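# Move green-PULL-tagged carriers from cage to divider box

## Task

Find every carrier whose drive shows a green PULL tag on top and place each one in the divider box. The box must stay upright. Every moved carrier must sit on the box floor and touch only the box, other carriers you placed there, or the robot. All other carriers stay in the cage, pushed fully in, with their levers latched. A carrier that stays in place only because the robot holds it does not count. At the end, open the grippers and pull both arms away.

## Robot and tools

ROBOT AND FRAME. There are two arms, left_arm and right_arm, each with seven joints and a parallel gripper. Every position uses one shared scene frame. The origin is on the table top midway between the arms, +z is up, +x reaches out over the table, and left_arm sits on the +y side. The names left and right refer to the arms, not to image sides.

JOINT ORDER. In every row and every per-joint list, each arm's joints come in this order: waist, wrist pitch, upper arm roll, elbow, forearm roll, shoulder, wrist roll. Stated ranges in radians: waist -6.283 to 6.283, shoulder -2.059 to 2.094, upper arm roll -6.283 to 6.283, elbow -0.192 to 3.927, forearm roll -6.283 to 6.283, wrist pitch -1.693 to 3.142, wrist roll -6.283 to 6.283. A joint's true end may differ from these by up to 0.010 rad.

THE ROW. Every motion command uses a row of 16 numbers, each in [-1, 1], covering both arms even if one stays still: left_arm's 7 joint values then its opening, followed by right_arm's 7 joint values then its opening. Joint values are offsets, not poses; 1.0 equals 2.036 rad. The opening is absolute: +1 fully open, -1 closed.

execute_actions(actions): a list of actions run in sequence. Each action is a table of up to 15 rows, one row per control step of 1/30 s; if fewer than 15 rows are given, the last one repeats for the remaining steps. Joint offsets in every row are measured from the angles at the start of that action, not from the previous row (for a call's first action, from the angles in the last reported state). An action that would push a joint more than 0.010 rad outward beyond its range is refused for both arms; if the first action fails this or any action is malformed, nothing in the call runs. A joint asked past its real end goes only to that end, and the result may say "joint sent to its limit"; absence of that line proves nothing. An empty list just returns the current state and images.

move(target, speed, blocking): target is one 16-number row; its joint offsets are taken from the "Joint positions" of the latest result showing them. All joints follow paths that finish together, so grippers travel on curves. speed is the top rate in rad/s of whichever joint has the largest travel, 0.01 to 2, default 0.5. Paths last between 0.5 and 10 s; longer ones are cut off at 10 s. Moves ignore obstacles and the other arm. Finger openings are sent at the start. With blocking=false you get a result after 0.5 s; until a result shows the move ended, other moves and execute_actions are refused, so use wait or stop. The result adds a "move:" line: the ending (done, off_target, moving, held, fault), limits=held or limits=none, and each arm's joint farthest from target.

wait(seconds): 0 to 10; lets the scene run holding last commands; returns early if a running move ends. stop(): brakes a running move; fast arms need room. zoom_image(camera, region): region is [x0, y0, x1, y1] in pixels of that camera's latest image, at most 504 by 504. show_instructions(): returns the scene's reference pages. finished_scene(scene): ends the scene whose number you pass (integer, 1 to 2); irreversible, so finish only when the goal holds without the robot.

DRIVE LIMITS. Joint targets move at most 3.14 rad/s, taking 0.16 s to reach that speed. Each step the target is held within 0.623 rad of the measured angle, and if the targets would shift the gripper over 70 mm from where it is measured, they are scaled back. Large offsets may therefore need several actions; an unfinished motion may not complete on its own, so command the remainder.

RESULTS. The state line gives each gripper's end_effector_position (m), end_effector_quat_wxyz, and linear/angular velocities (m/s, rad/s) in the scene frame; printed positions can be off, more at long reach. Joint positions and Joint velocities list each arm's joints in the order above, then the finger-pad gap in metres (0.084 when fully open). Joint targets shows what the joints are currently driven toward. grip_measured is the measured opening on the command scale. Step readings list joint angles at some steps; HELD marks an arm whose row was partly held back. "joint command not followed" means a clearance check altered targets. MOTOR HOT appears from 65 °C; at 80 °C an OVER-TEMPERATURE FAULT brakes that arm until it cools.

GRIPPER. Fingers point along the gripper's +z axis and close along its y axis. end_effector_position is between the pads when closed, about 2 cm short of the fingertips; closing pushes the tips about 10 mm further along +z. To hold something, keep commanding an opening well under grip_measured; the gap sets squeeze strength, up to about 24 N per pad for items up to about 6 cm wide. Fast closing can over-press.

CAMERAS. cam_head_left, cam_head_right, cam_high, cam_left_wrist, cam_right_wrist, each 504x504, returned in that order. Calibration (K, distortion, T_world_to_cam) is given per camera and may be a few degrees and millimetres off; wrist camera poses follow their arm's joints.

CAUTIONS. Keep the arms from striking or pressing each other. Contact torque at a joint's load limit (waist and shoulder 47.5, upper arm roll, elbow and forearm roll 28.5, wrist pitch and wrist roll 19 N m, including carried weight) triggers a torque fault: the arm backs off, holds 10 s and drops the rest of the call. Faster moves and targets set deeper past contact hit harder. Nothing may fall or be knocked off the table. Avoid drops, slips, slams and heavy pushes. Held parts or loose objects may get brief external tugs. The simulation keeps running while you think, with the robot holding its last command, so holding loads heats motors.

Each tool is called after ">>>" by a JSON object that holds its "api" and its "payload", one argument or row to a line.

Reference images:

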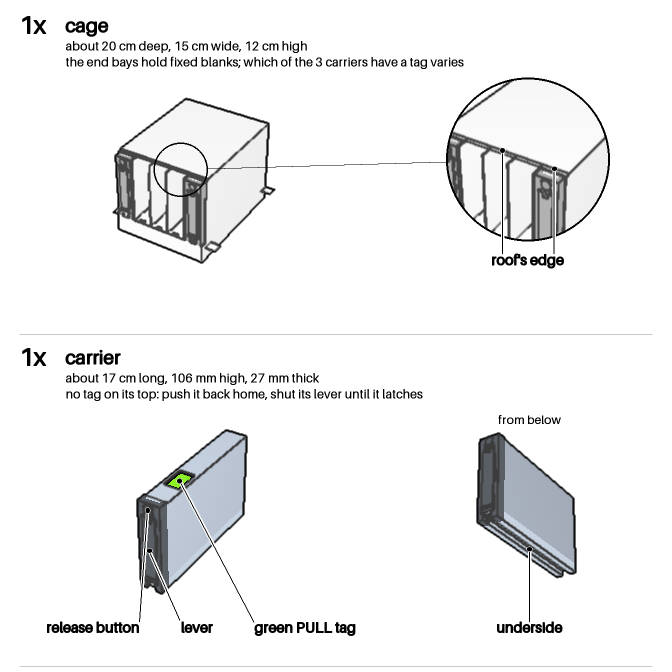

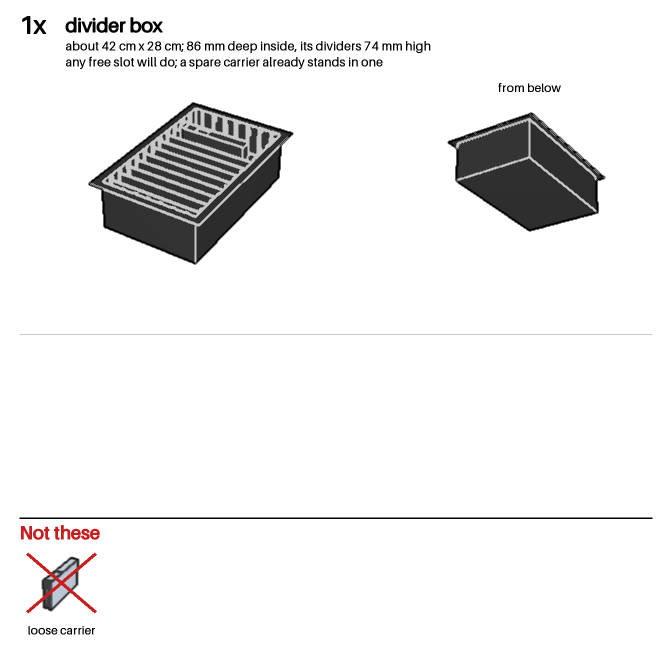

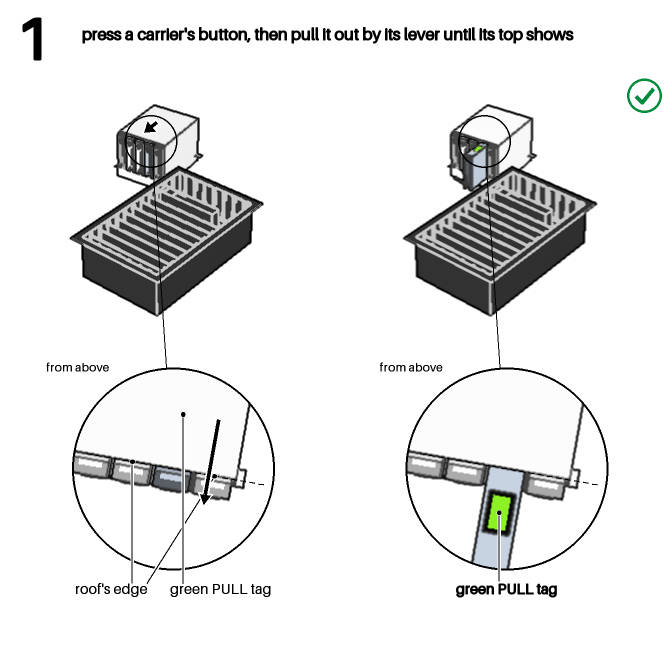

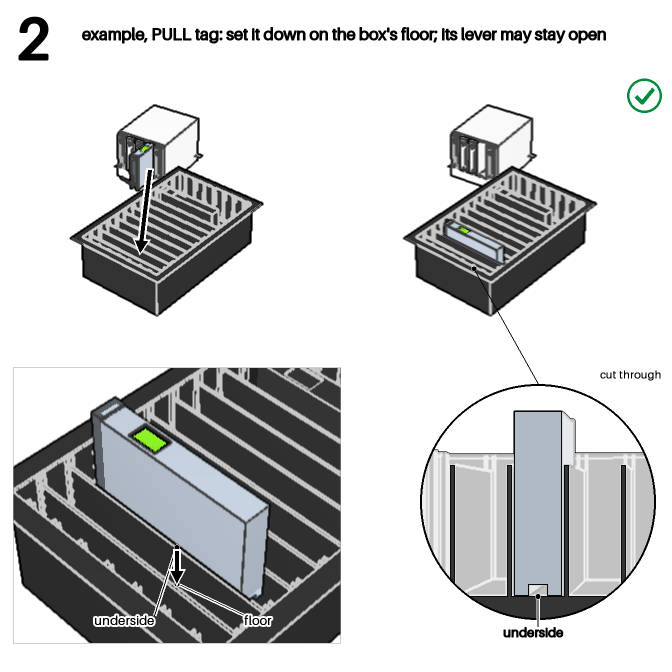

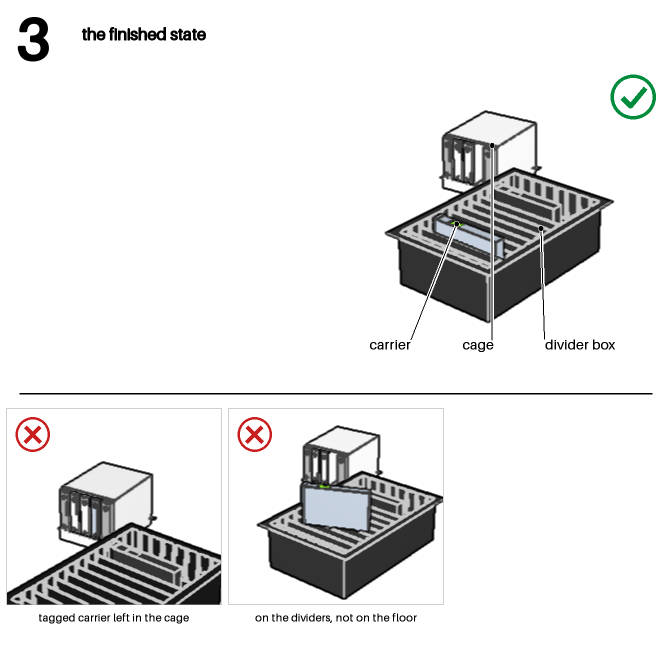

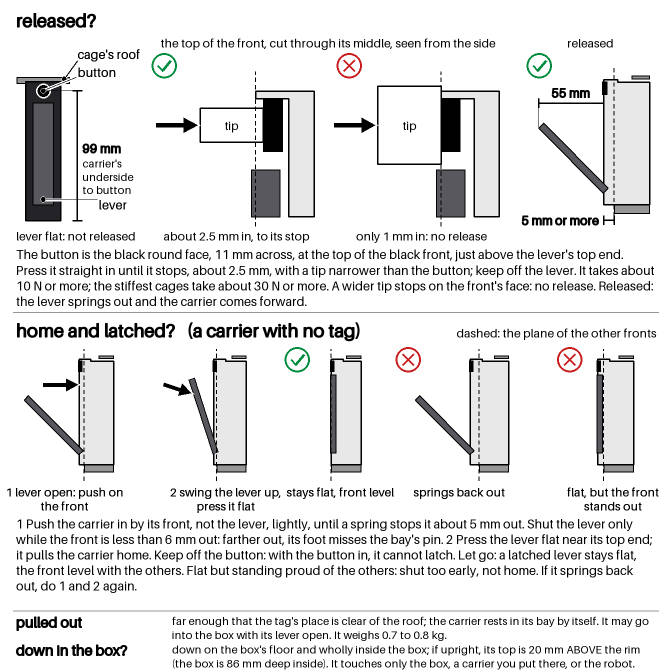

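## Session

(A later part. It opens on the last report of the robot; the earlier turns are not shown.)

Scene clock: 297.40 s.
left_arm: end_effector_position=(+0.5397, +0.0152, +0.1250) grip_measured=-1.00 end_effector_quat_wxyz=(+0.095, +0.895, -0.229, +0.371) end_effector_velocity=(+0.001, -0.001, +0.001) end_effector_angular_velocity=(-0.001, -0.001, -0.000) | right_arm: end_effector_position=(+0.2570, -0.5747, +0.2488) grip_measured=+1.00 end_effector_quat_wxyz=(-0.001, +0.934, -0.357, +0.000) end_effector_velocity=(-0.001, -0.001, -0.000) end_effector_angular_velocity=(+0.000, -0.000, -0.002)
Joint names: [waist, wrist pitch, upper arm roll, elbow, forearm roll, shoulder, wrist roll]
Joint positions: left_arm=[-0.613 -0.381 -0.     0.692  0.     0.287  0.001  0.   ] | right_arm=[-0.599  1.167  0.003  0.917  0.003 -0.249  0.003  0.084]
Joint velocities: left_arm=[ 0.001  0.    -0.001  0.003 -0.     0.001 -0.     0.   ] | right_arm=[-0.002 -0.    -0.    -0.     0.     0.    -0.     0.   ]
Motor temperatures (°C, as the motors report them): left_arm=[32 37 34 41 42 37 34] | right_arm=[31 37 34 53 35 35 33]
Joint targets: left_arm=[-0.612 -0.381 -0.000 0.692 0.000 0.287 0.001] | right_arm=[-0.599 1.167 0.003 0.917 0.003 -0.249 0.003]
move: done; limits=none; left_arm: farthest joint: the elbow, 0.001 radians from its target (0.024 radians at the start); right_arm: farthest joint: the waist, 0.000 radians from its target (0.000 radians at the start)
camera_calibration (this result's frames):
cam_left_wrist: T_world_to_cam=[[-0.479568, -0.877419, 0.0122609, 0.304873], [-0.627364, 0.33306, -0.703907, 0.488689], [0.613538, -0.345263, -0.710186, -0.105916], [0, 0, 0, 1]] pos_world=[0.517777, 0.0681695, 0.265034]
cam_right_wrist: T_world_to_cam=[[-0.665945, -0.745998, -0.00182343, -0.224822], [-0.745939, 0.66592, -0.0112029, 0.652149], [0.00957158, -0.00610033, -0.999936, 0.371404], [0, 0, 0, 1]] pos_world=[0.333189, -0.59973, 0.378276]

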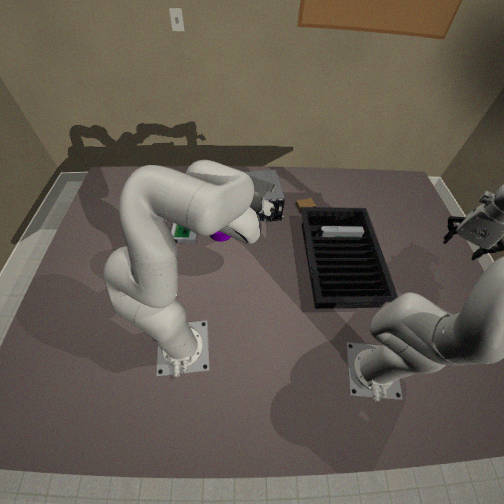

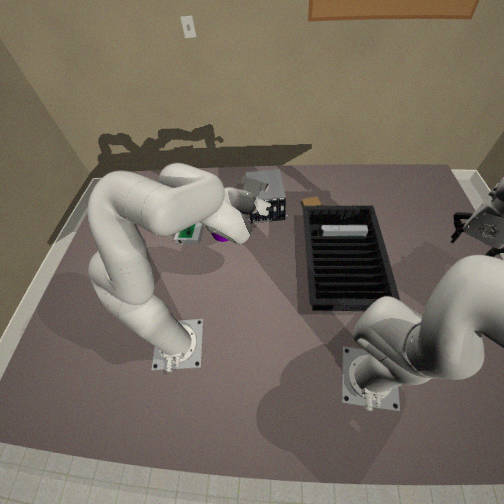

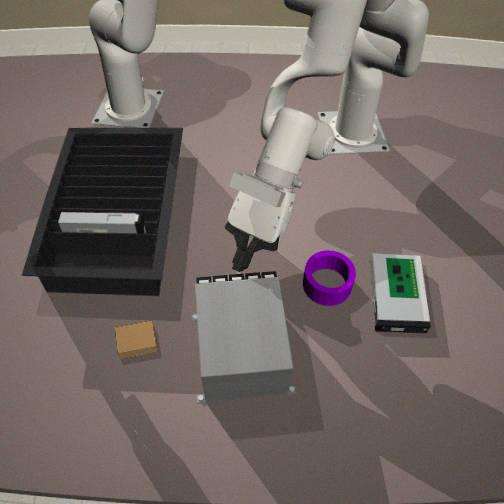

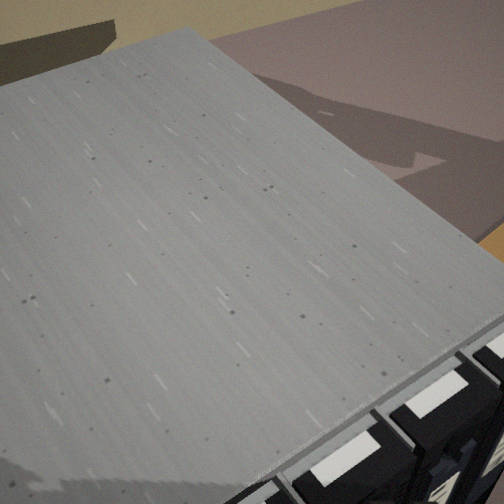

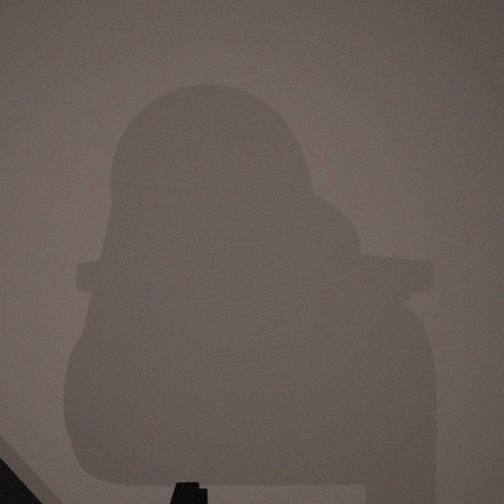

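>>> {"api": "zoom_image", "payload": {
  "camera": "cam_head_right",
  "region": [240, 185, 300, 230]
}}

>>> {"api": "zoom_image", "payload": {
  "camera": "cam_high",
  "region": [210, 245, 280, 295]
}}

Region (240, 185, 300, 230) of cam_head_right's 504x504 image, scaled by 8.400, with more detail than that image has; it fills the top 378 rows of this view, and the rest is white.

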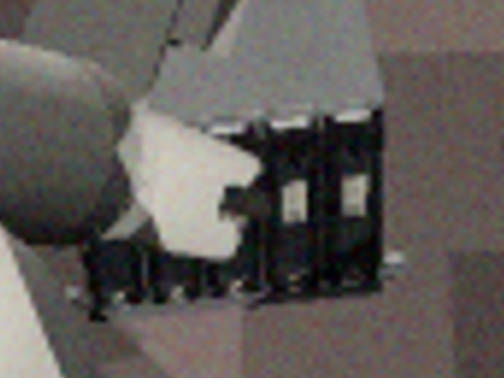

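Region (210, 245, 280, 295) of cam_high's 504x504 image, scaled by 7.200, with more detail than that image has; it fills the top 360 rows of this view, and the rest is white.

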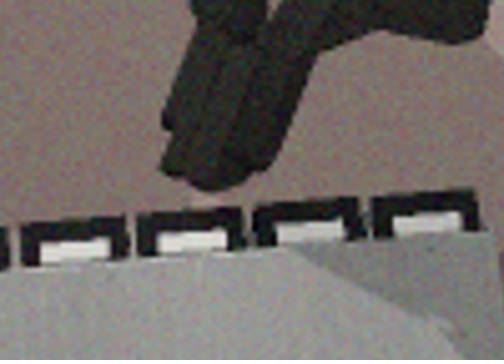

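>>> {"api": "move", "payload": {
  "target": [-0.0059,-0.0156,0,-0.0029,0,0.0127,0,-1, 0,0,0,0,0,0,0,1],
  "speed": 0.05
}}

>>> {"api": "zoom_image", "payload": {
  "camera": "cam_high",
  "region": [210, 245, 280, 295]
}}

>>> {"api": "zoom_image", "payload": {
  "camera": "cam_left_wrist",
  "region": [260, 370, 460, 504]
}}

Scene clock: 352.17 s.
left_arm: end_effector_position=(+0.5345, +0.0104, +0.1152) grip_measured=-1.00 end_effector_quat_wxyz=(+0.097, +0.894, -0.234, +0.371) end_effector_velocity=(-0.001, -0.001, -0.001) end_effector_angular_velocity=(-0.000, +0.000, -0.002) | right_arm: end_effector_position=(+0.2570, -0.5747, +0.2488) grip_measured=+1.00 end_effector_quat_wxyz=(-0.001, +0.934, -0.357, +0.000) end_effector_velocity=(+0.000, -0.001, +0.001) end_effector_angular_velocity=(-0.002, -0.001, -0.000)
Joint names: [waist, wrist pitch, upper arm roll, elbow, forearm roll, shoulder, wrist roll]
Joint positions: left_arm=[-0.624 -0.413 -0.     0.686  0.     0.312  0.001  0.   ] | right_arm=[-0.599  1.167  0.003  0.917  0.003 -0.249  0.003  0.084]
Joint velocities: left_arm=[-0.001 -0.002 -0.001 -0.001  0.     0.001  0.     0.   ] | right_arm=[-0.    -0.    -0.     0.002 -0.001 -0.    -0.    -0.   ]
Motor temperatures (°C, as the motors report them): left_arm=[32 37 34 41 42 38 34] | right_arm=[31 37 34 53 35 35 33]
Joint targets: left_arm=[-0.625 -0.413 -0.000 0.686 0.000 0.312 0.001] | right_arm=[-0.599 1.167 0.003 0.917 0.003 -0.249 0.003]
move: done; limits=none; left_arm: farthest joint: the waist, 0.001 radians from its target (0.013 radians at the start); right_arm: farthest joint: the waist, 0.000 radians from its target (0.000 radians at the start)
camera_calibration (this result's frames):
cam_left_wrist: T_world_to_cam=[[-0.489947, -0.871666, 0.0122599, 0.303729], [-0.623281, 0.340432, -0.704007, 0.477865], [0.609486, -0.352567, -0.710087, -0.109108], [0, 0, 0, 1]] pos_world=[0.513155, 0.0636017, 0.25522]
cam_right_wrist: T_world_to_cam=[[-0.665945, -0.745998, -0.00182341, -0.224822], [-0.745939, 0.66592, -0.0112027, 0.652149], [0.00957146, -0.00610024, -0.999936, 0.371404], [0, 0, 0, 1]] pos_world=[0.333189, -0.59973, 0.378276]

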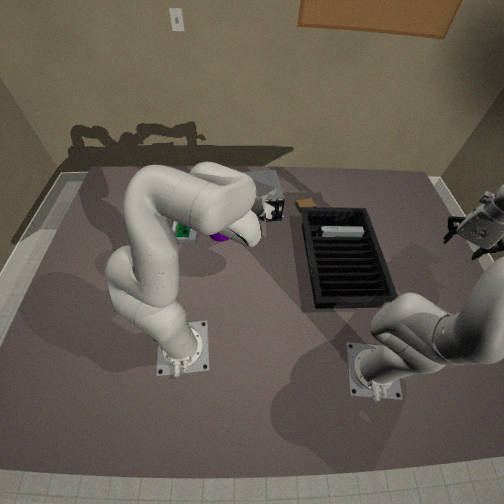

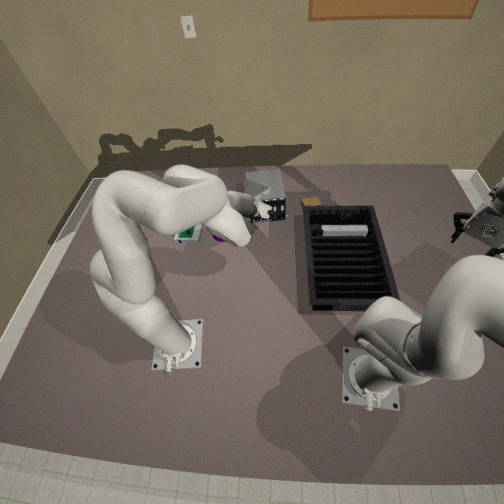

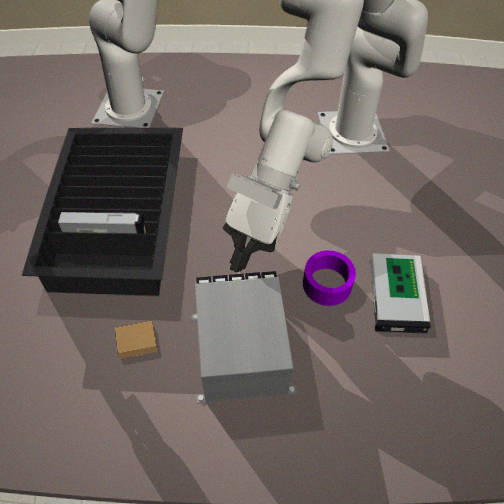

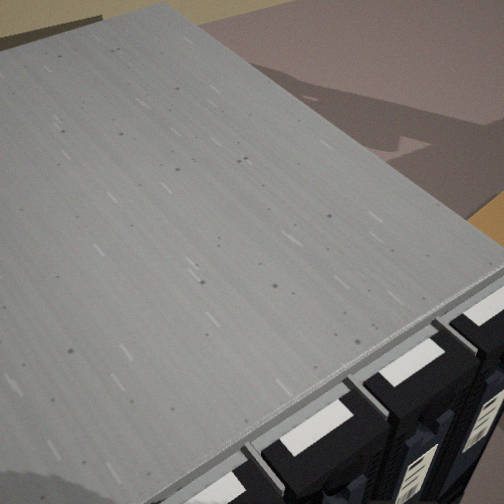

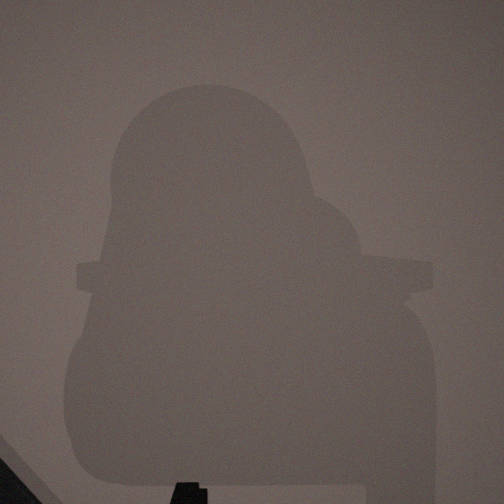

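Region (210, 245, 280, 295) of cam_high's 504x504 image, scaled by 7.200, with more detail than that image has; it fills the top 360 rows of this view, and the rest is white.

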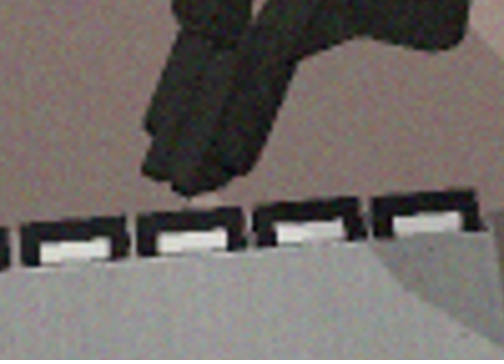

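Region (260, 370, 460, 504) of cam_left_wrist's 504x504 image, scaled by 2.520, with more detail than that image has; it fills the top 338 rows of this view, and the rest is white.

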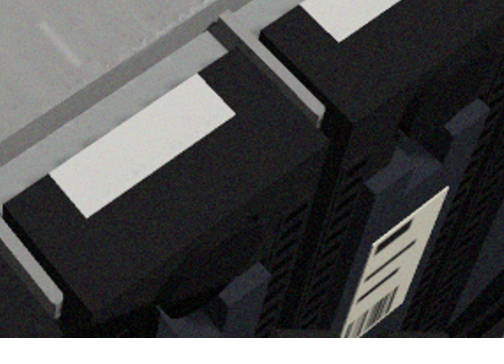

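>>> {"api": "move", "payload": {
  "target": [0,0,0,0,0,0,0,-1, 0.5631,0.1085,-0.0015,0.4535,-0.0015,0.3445,-0.0015,-1],
  "speed": 1.0
}}

Scene clock: 379.13 s.
left_arm: end_effector_position=(+0.5345, +0.0104, +0.1152) grip_measured=-1.00 end_effector_quat_wxyz=(+0.097, +0.894, -0.234, +0.371) end_effector_velocity=(+0.000, +0.000, +0.000) end_effector_angular_velocity=(-0.000, -0.001, +0.001) | right_arm: end_effector_position=(+0.5086, -0.0660, +0.2702) grip_measured=-1.00 end_effector_quat_wxyz=(+0.000, +0.978, +0.207, +0.000) end_effector_velocity=(-0.000, +0.000, -0.000) end_effector_angular_velocity=(-0.001, +0.001, +0.001)
Joint names: [waist, wrist pitch, upper arm roll, elbow, forearm roll, shoulder, wrist roll]
Joint positions: left_arm=[-0.624 -0.413 -0.     0.686  0.     0.312  0.001  0.   ] | right_arm=[ 0.546  1.388 -0.001  1.84  -0.001  0.452 -0.     0.   ]
Joint velocities: left_arm=[ 0.    -0.001  0.001 -0.     0.     0.    -0.     0.   ] | right_arm=[ 0.001  0.001  0.     0.001 -0.001  0.001  0.     0.   ]
Motor temperatures (°C, as the motors report them): left_arm=[32 37 34 41 42 38 34] | right_arm=[31 37 34 53 35 35 33]
Joint targets: left_arm=[-0.624 -0.413 -0.000 0.686 0.000 0.312 0.001] | right_arm=[0.547 1.388 -0.001 1.841 -0.001 0.452 -0.000]
move: done; limits=none; left_arm: farthest joint: the waist, 0.000 radians from its target (0.001 radians at the start); right_arm: farthest joint: the waist, 0.001 radians from its target (1.147 radians at the start)
camera_calibration (this result's frames):
cam_left_wrist: T_world_to_cam=[[-0.489946, -0.871666, 0.01226, 0.303729], [-0.623281, 0.340432, -0.704007, 0.477865], [0.609486, -0.352567, -0.710087, -0.109108], [0, 0, 0, 1]] pos_world=[0.513155, 0.0636018, 0.25522]
cam_right_wrist: T_world_to_cam=[[0.405933, -0.913903, 0.000774499, -0.234711], [-0.913829, -0.405911, -0.012329, 0.516282], [0.0115818, 0.00429697, -0.999924, 0.393151], [0, 0, 0, 1]] pos_world=[0.562517, -0.00662773, 0.399668]

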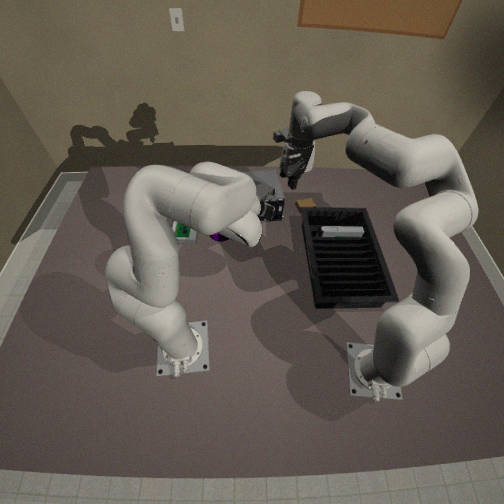

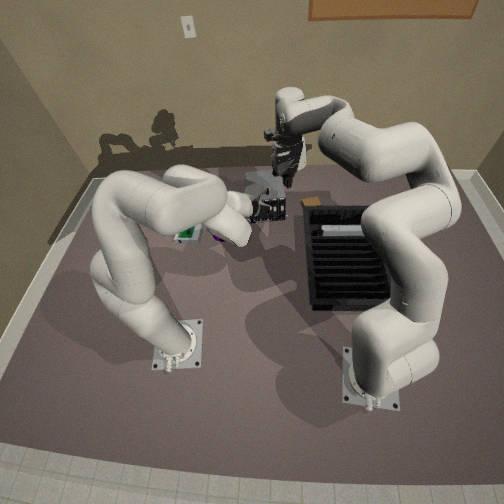

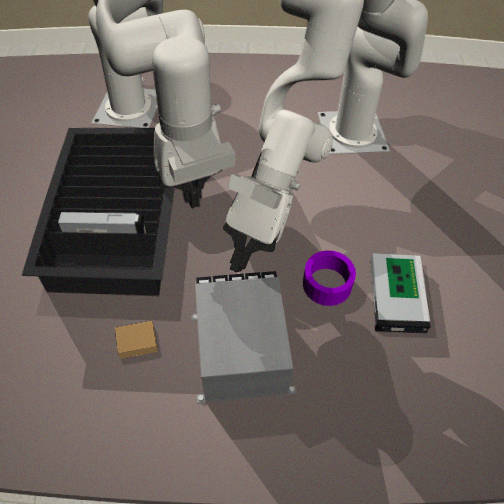

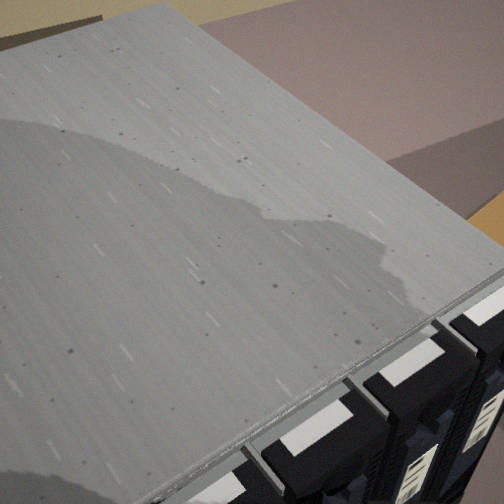

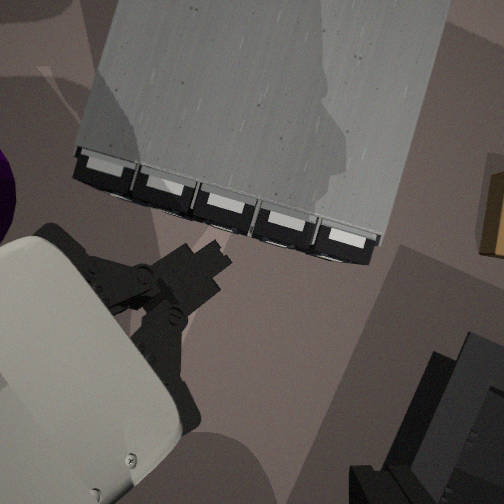

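Excellent top view. Zooming.

>>> {"api": "zoom_image", "payload": {
  "camera": "cam_right_wrist",
  "region": [150, 160, 300, 310]
}}

Region (150, 160, 300, 310) of cam_right_wrist's 504x504 image, scaled by 3.360, with more detail than that image has.

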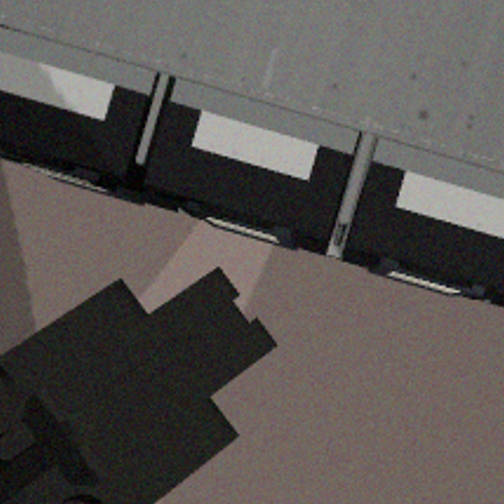

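>>> {"api": "move", "payload": {
  "target": [0.0025,-0.0026,0,0.0077,0,0.0104,0,-1, 0,0,0,0,0,0,0,-1],
  "speed": 0.05
}}

>>> {"api": "zoom_image", "payload": {
  "camera": "cam_right_wrist",
  "region": [150, 160, 300, 310]
}}

>>> {"api": "zoom_image", "payload": {
  "camera": "cam_left_wrist",
  "region": [260, 370, 460, 504]
}}

Scene clock: 406.33 s.
left_arm: end_effector_position=(+0.5392, +0.0110, +0.1112) grip_measured=-1.00 end_effector_quat_wxyz=(+0.096, +0.894, -0.232, +0.371) end_effector_velocity=(+0.000, +0.000, -0.000) end_effector_angular_velocity=(+0.000, -0.000, -0.000) | right_arm: end_effector_position=(+0.5086, -0.0660, +0.2702) grip_measured=-1.00 end_effector_quat_wxyz=(+0.000, +0.978, +0.207, +0.000) end_effector_velocity=(-0.000, -0.000, +0.000) end_effector_angular_velocity=(-0.002, +0.001, +0.002)
Joint names: [waist, wrist pitch, upper arm roll, elbow, forearm roll, shoulder, wrist roll]
Joint positions: left_arm=[-0.619 -0.418 -0.     0.701  0.     0.333  0.001  0.   ] | right_arm=[ 0.546  1.388 -0.001  1.84  -0.001  0.452 -0.     0.   ]
Joint velocities: left_arm=[ 0.001 -0.001 -0.     0.001  0.     0.002  0.001  0.   ] | right_arm=[ 0.     0.002 -0.     0.001 -0.001  0.    -0.001  0.   ]
Motor temperatures (°C, as the motors report them): left_arm=[32 37 34 41 42 38 34] | right_arm=[31 37 34 54 35 38 33]
Joint targets: left_arm=[-0.619 -0.418 -0.000 0.701 0.000 0.333 0.001] | right_arm=[0.546 1.388 -0.001 1.840 -0.001 0.452 -0.000]
move: done; limits=none; left_arm: farthest joint: the waist, 0.000 radians from its target (0.006 radians at the start); right_arm: farthest joint: the waist, 0.000 radians from its target (0.001 radians at the start)
camera_calibration (this result's frames):
cam_left_wrist: T_world_to_cam=[[-0.485588, -0.874102, 0.0122695, 0.304316], [-0.625075, 0.337366, -0.703893, 0.478744], [0.611135, -0.349471, -0.7102, -0.115606], [0, 0, 0, 1]] pos_world=[0.517674, 0.0640895, 0.251147]
cam_right_wrist: T_world_to_cam=[[0.405947, -0.913896, 0.00077051, -0.234707], [-0.913823, -0.405925, -0.0123257, 0.516277], [0.0115772, 0.00429949, -0.999924, 0.393152], [0, 0, 0, 1]] pos_world=[0.562513, -0.00661858, 0.399666]

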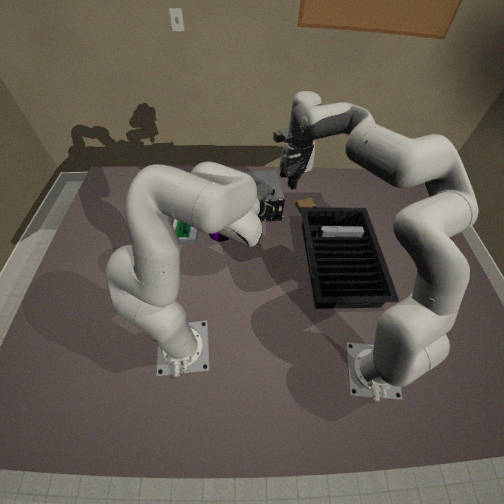

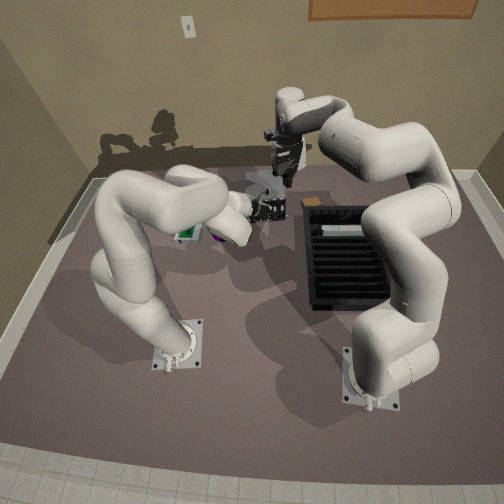

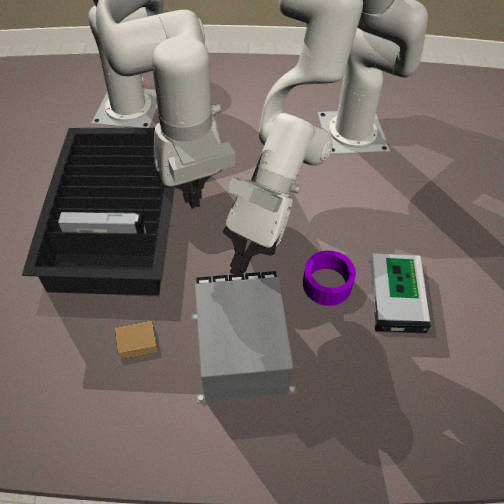

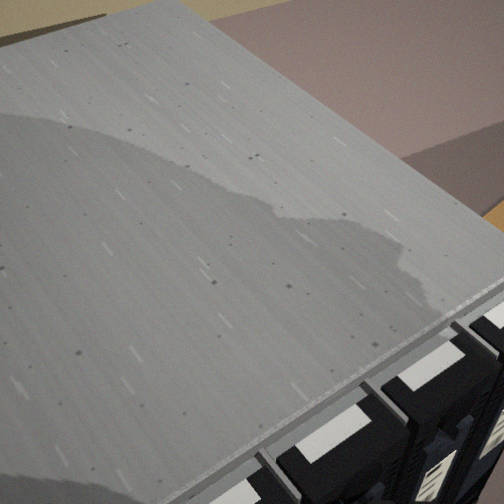

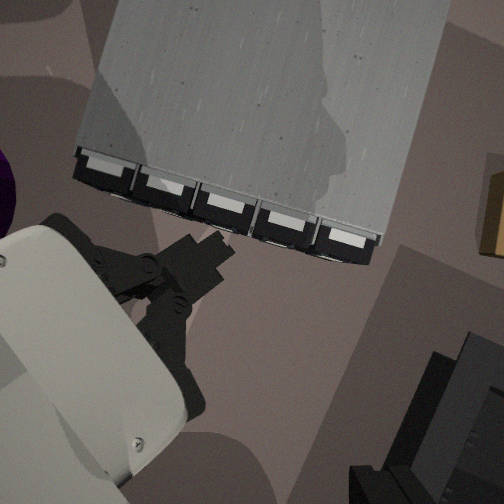

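Region (150, 160, 300, 310) of cam_right_wrist's 504x504 image, scaled by 3.360, with more detail than that image has.

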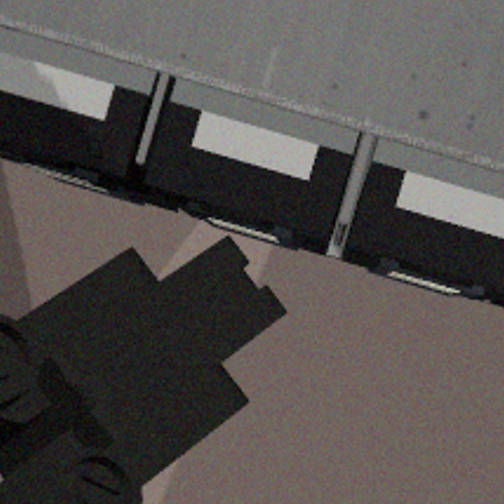

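Region (260, 370, 460, 504) of cam_left_wrist's 504x504 image, scaled by 2.520, with more detail than that image has; it fills the top 338 rows of this view, and the rest is white.

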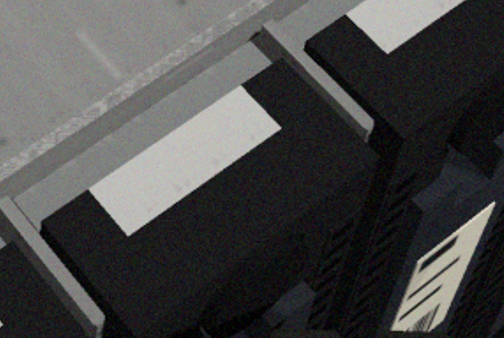

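>>> {"api": "execute_actions", "payload": {
  "actions": []
}}

Scene clock: 422.70 s.
left_arm: end_effector_position=(+0.5393, +0.0110, +0.1111) grip_measured=-1.00 end_effector_quat_wxyz=(+0.096, +0.894, -0.232, +0.371) end_effector_velocity=(-0.000, -0.001, -0.000) end_effector_angular_velocity=(+0.000, +0.001, -0.002) | right_arm: end_effector_position=(+0.5086, -0.0660, +0.2702) grip_measured=-1.00 end_effector_quat_wxyz=(+0.000, +0.978, +0.207, +0.000) end_effector_velocity=(+0.000, -0.000, +0.000) end_effector_angular_velocity=(-0.000, -0.000, -0.001)
Joint names: [waist, wrist pitch, upper arm roll, elbow, forearm roll, shoulder, wrist roll]
Joint positions: left_arm=[-0.619 -0.418 -0.     0.701  0.     0.333  0.001  0.   ] | right_arm=[ 0.546  1.388 -0.001  1.84  -0.001  0.452 -0.     0.   ]
Joint velocities: left_arm=[ 0.     0.001 -0.002  0.     0.    -0.     0.     0.   ] | right_arm=[-0.    -0.    -0.     0.    -0.     0.     0.001  0.   ]
Motor temperatures (°C, as the motors report them): left_arm=[32 37 34 41 42 38 34] | right_arm=[31 37 34 54 35 39 33]
Joint targets: left_arm=[-0.619 -0.418 -0.000 0.701 0.000 0.333 0.001] | right_arm=[0.546 1.388 -0.001 1.840 -0.001 0.452 -0.000]
camera_calibration (this result's frames):
cam_left_wrist: T_world_to_cam=[[-0.485502, -0.87415, 0.0122628, 0.304327], [-0.625132, 0.337324, -0.703863, 0.478751], [0.611145, -0.349392, -0.71023, -0.115684], [0, 0, 0, 1]] pos_world=[0.517734, 0.0641142, 0.251081]
cam_right_wrist: T_world_to_cam=[[0.405933, -0.913903, 0.000774491, -0.234711], [-0.913829, -0.405911, -0.012329, 0.516282], [0.0115819, 0.00429699, -0.999924, 0.393151], [0, 0, 0, 1]] pos_world=[0.562517, -0.00662777, 0.399668]

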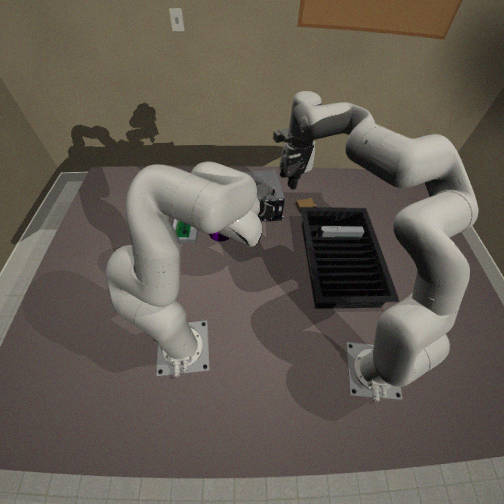

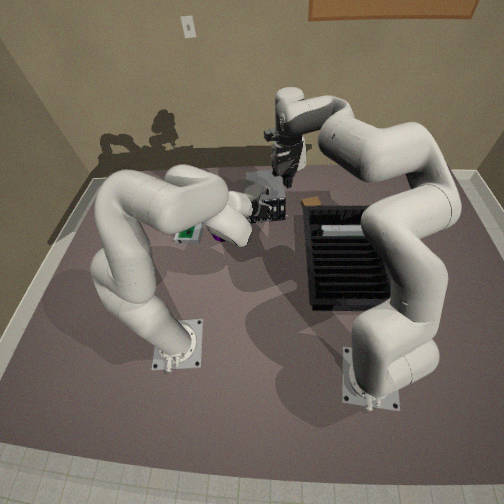

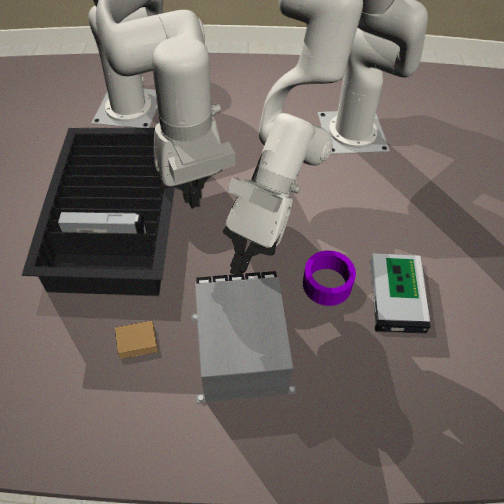

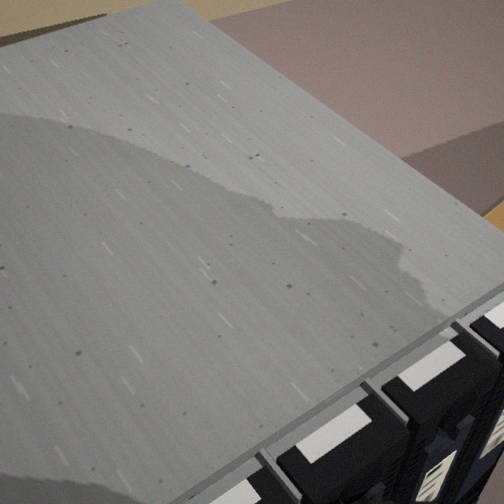

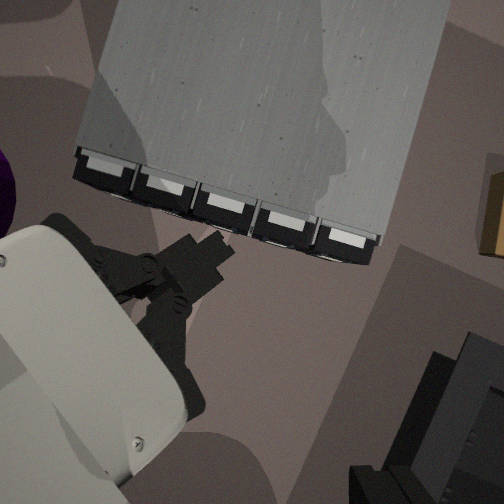

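>>> {"api": "move", "payload": {
  "target": [0.00298,0.00356,0,0.00858,0,0.00502,0,-1, 0,0,0,0,0,0,0,-1],
  "speed": 0.03
}}

>>> {"api": "zoom_image", "payload": {
  "camera": "cam_right_wrist",
  "region": [150, 160, 300, 310]
}}

Scene clock: 426.27 s.
left_arm: end_effector_position=(+0.5442, +0.0111, +0.1104) grip_measured=-1.00 end_effector_quat_wxyz=(+0.095, +0.895, -0.230, +0.370) end_effector_velocity=(+0.002, +0.002, +0.000) end_effector_angular_velocity=(+0.001, -0.002, +0.004) | right_arm: end_effector_position=(+0.5086, -0.0660, +0.2702) grip_measured=-1.00 end_effector_quat_wxyz=(+0.000, +0.978, +0.207, +0.000) end_effector_velocity=(-0.000, +0.001, +0.000) end_effector_angular_velocity=(+0.001, -0.000, +0.001)
Joint names: [waist, wrist pitch, upper arm roll, elbow, forearm roll, shoulder, wrist roll]
Joint positions: left_arm=[-0.614 -0.411 -0.001  0.718  0.001  0.344  0.001  0.   ] | right_arm=[ 0.546  1.388 -0.001  1.84  -0.001  0.452 -0.     0.   ]
Joint velocities: left_arm=[ 0.001 -0.001  0.003  0.003 -0.001  0.002  0.001  0.   ] | right_arm=[ 0.001 -0.    -0.     0.     0.001 -0.    -0.     0.   ]
Motor temperatures (°C, as the motors report them): left_arm=[32 37 34 41 42 38 34] | right_arm=[31 37 34 54 35 39 33]
Joint targets: left_arm=[-0.613 -0.411 -0.000 0.719 0.000 0.344 0.001] | right_arm=[0.546 1.388 -0.001 1.840 -0.001 0.452 -0.000]
move: done; limits=none; left_arm: farthest joint: the waist, 0.001 radians from its target (0.006 radians at the start); right_arm: farthest joint: the waist, 0.000 radians from its target (0.000 radians at the start)
camera_calibration (this result's frames):
cam_left_wrist: T_world_to_cam=[[-0.481981, -0.876092, 0.0125065, 0.304803], [-0.62754, 0.335208, -0.70273, 0.482517], [0.611464, -0.346551, -0.711347, -0.119253], [0, 0, 0, 1]] pos_world=[0.522627, 0.0639652, 0.250437]
cam_right_wrist: T_world_to_cam=[[0.405933, -0.913902, 0.000774432, -0.234711], [-0.913829, -0.405911, -0.0123291, 0.516282], [0.011582, 0.00429711, -0.999924, 0.393151], [0, 0, 0, 1]] pos_world=[0.562517, -0.00662766, 0.399668]

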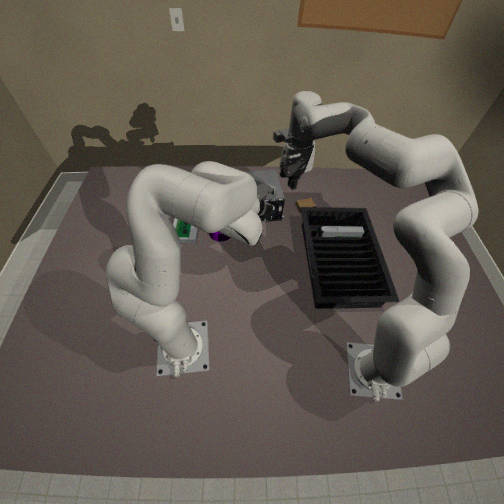

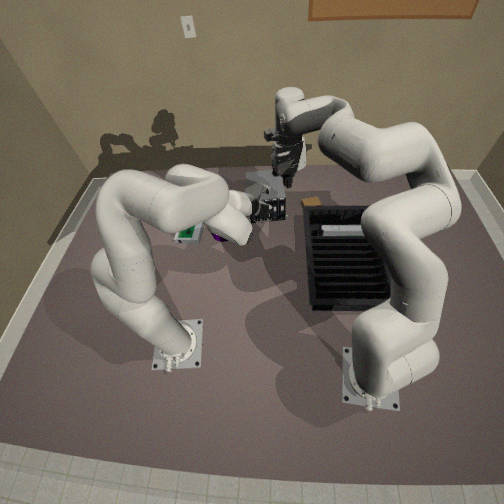

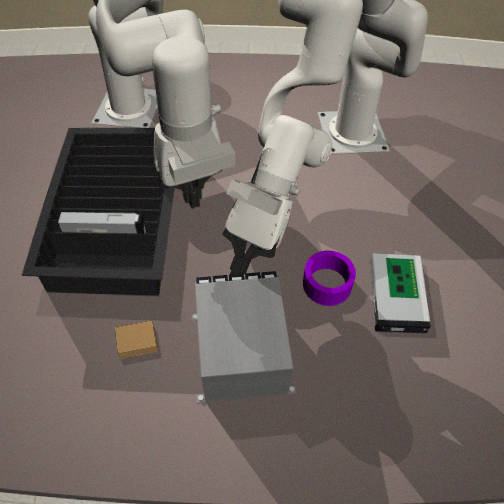

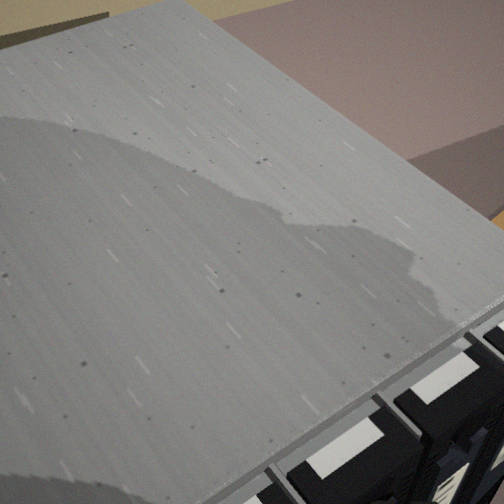

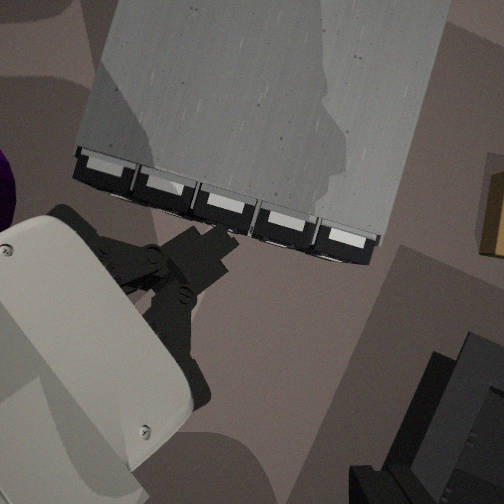

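Region (150, 160, 300, 310) of cam_right_wrist's 504x504 image, scaled by 3.360, with more detail than that image has.

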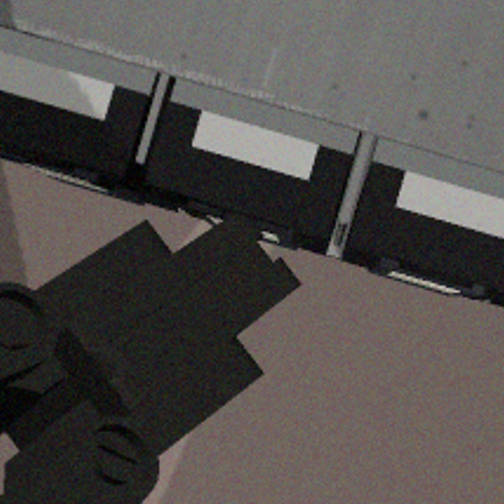

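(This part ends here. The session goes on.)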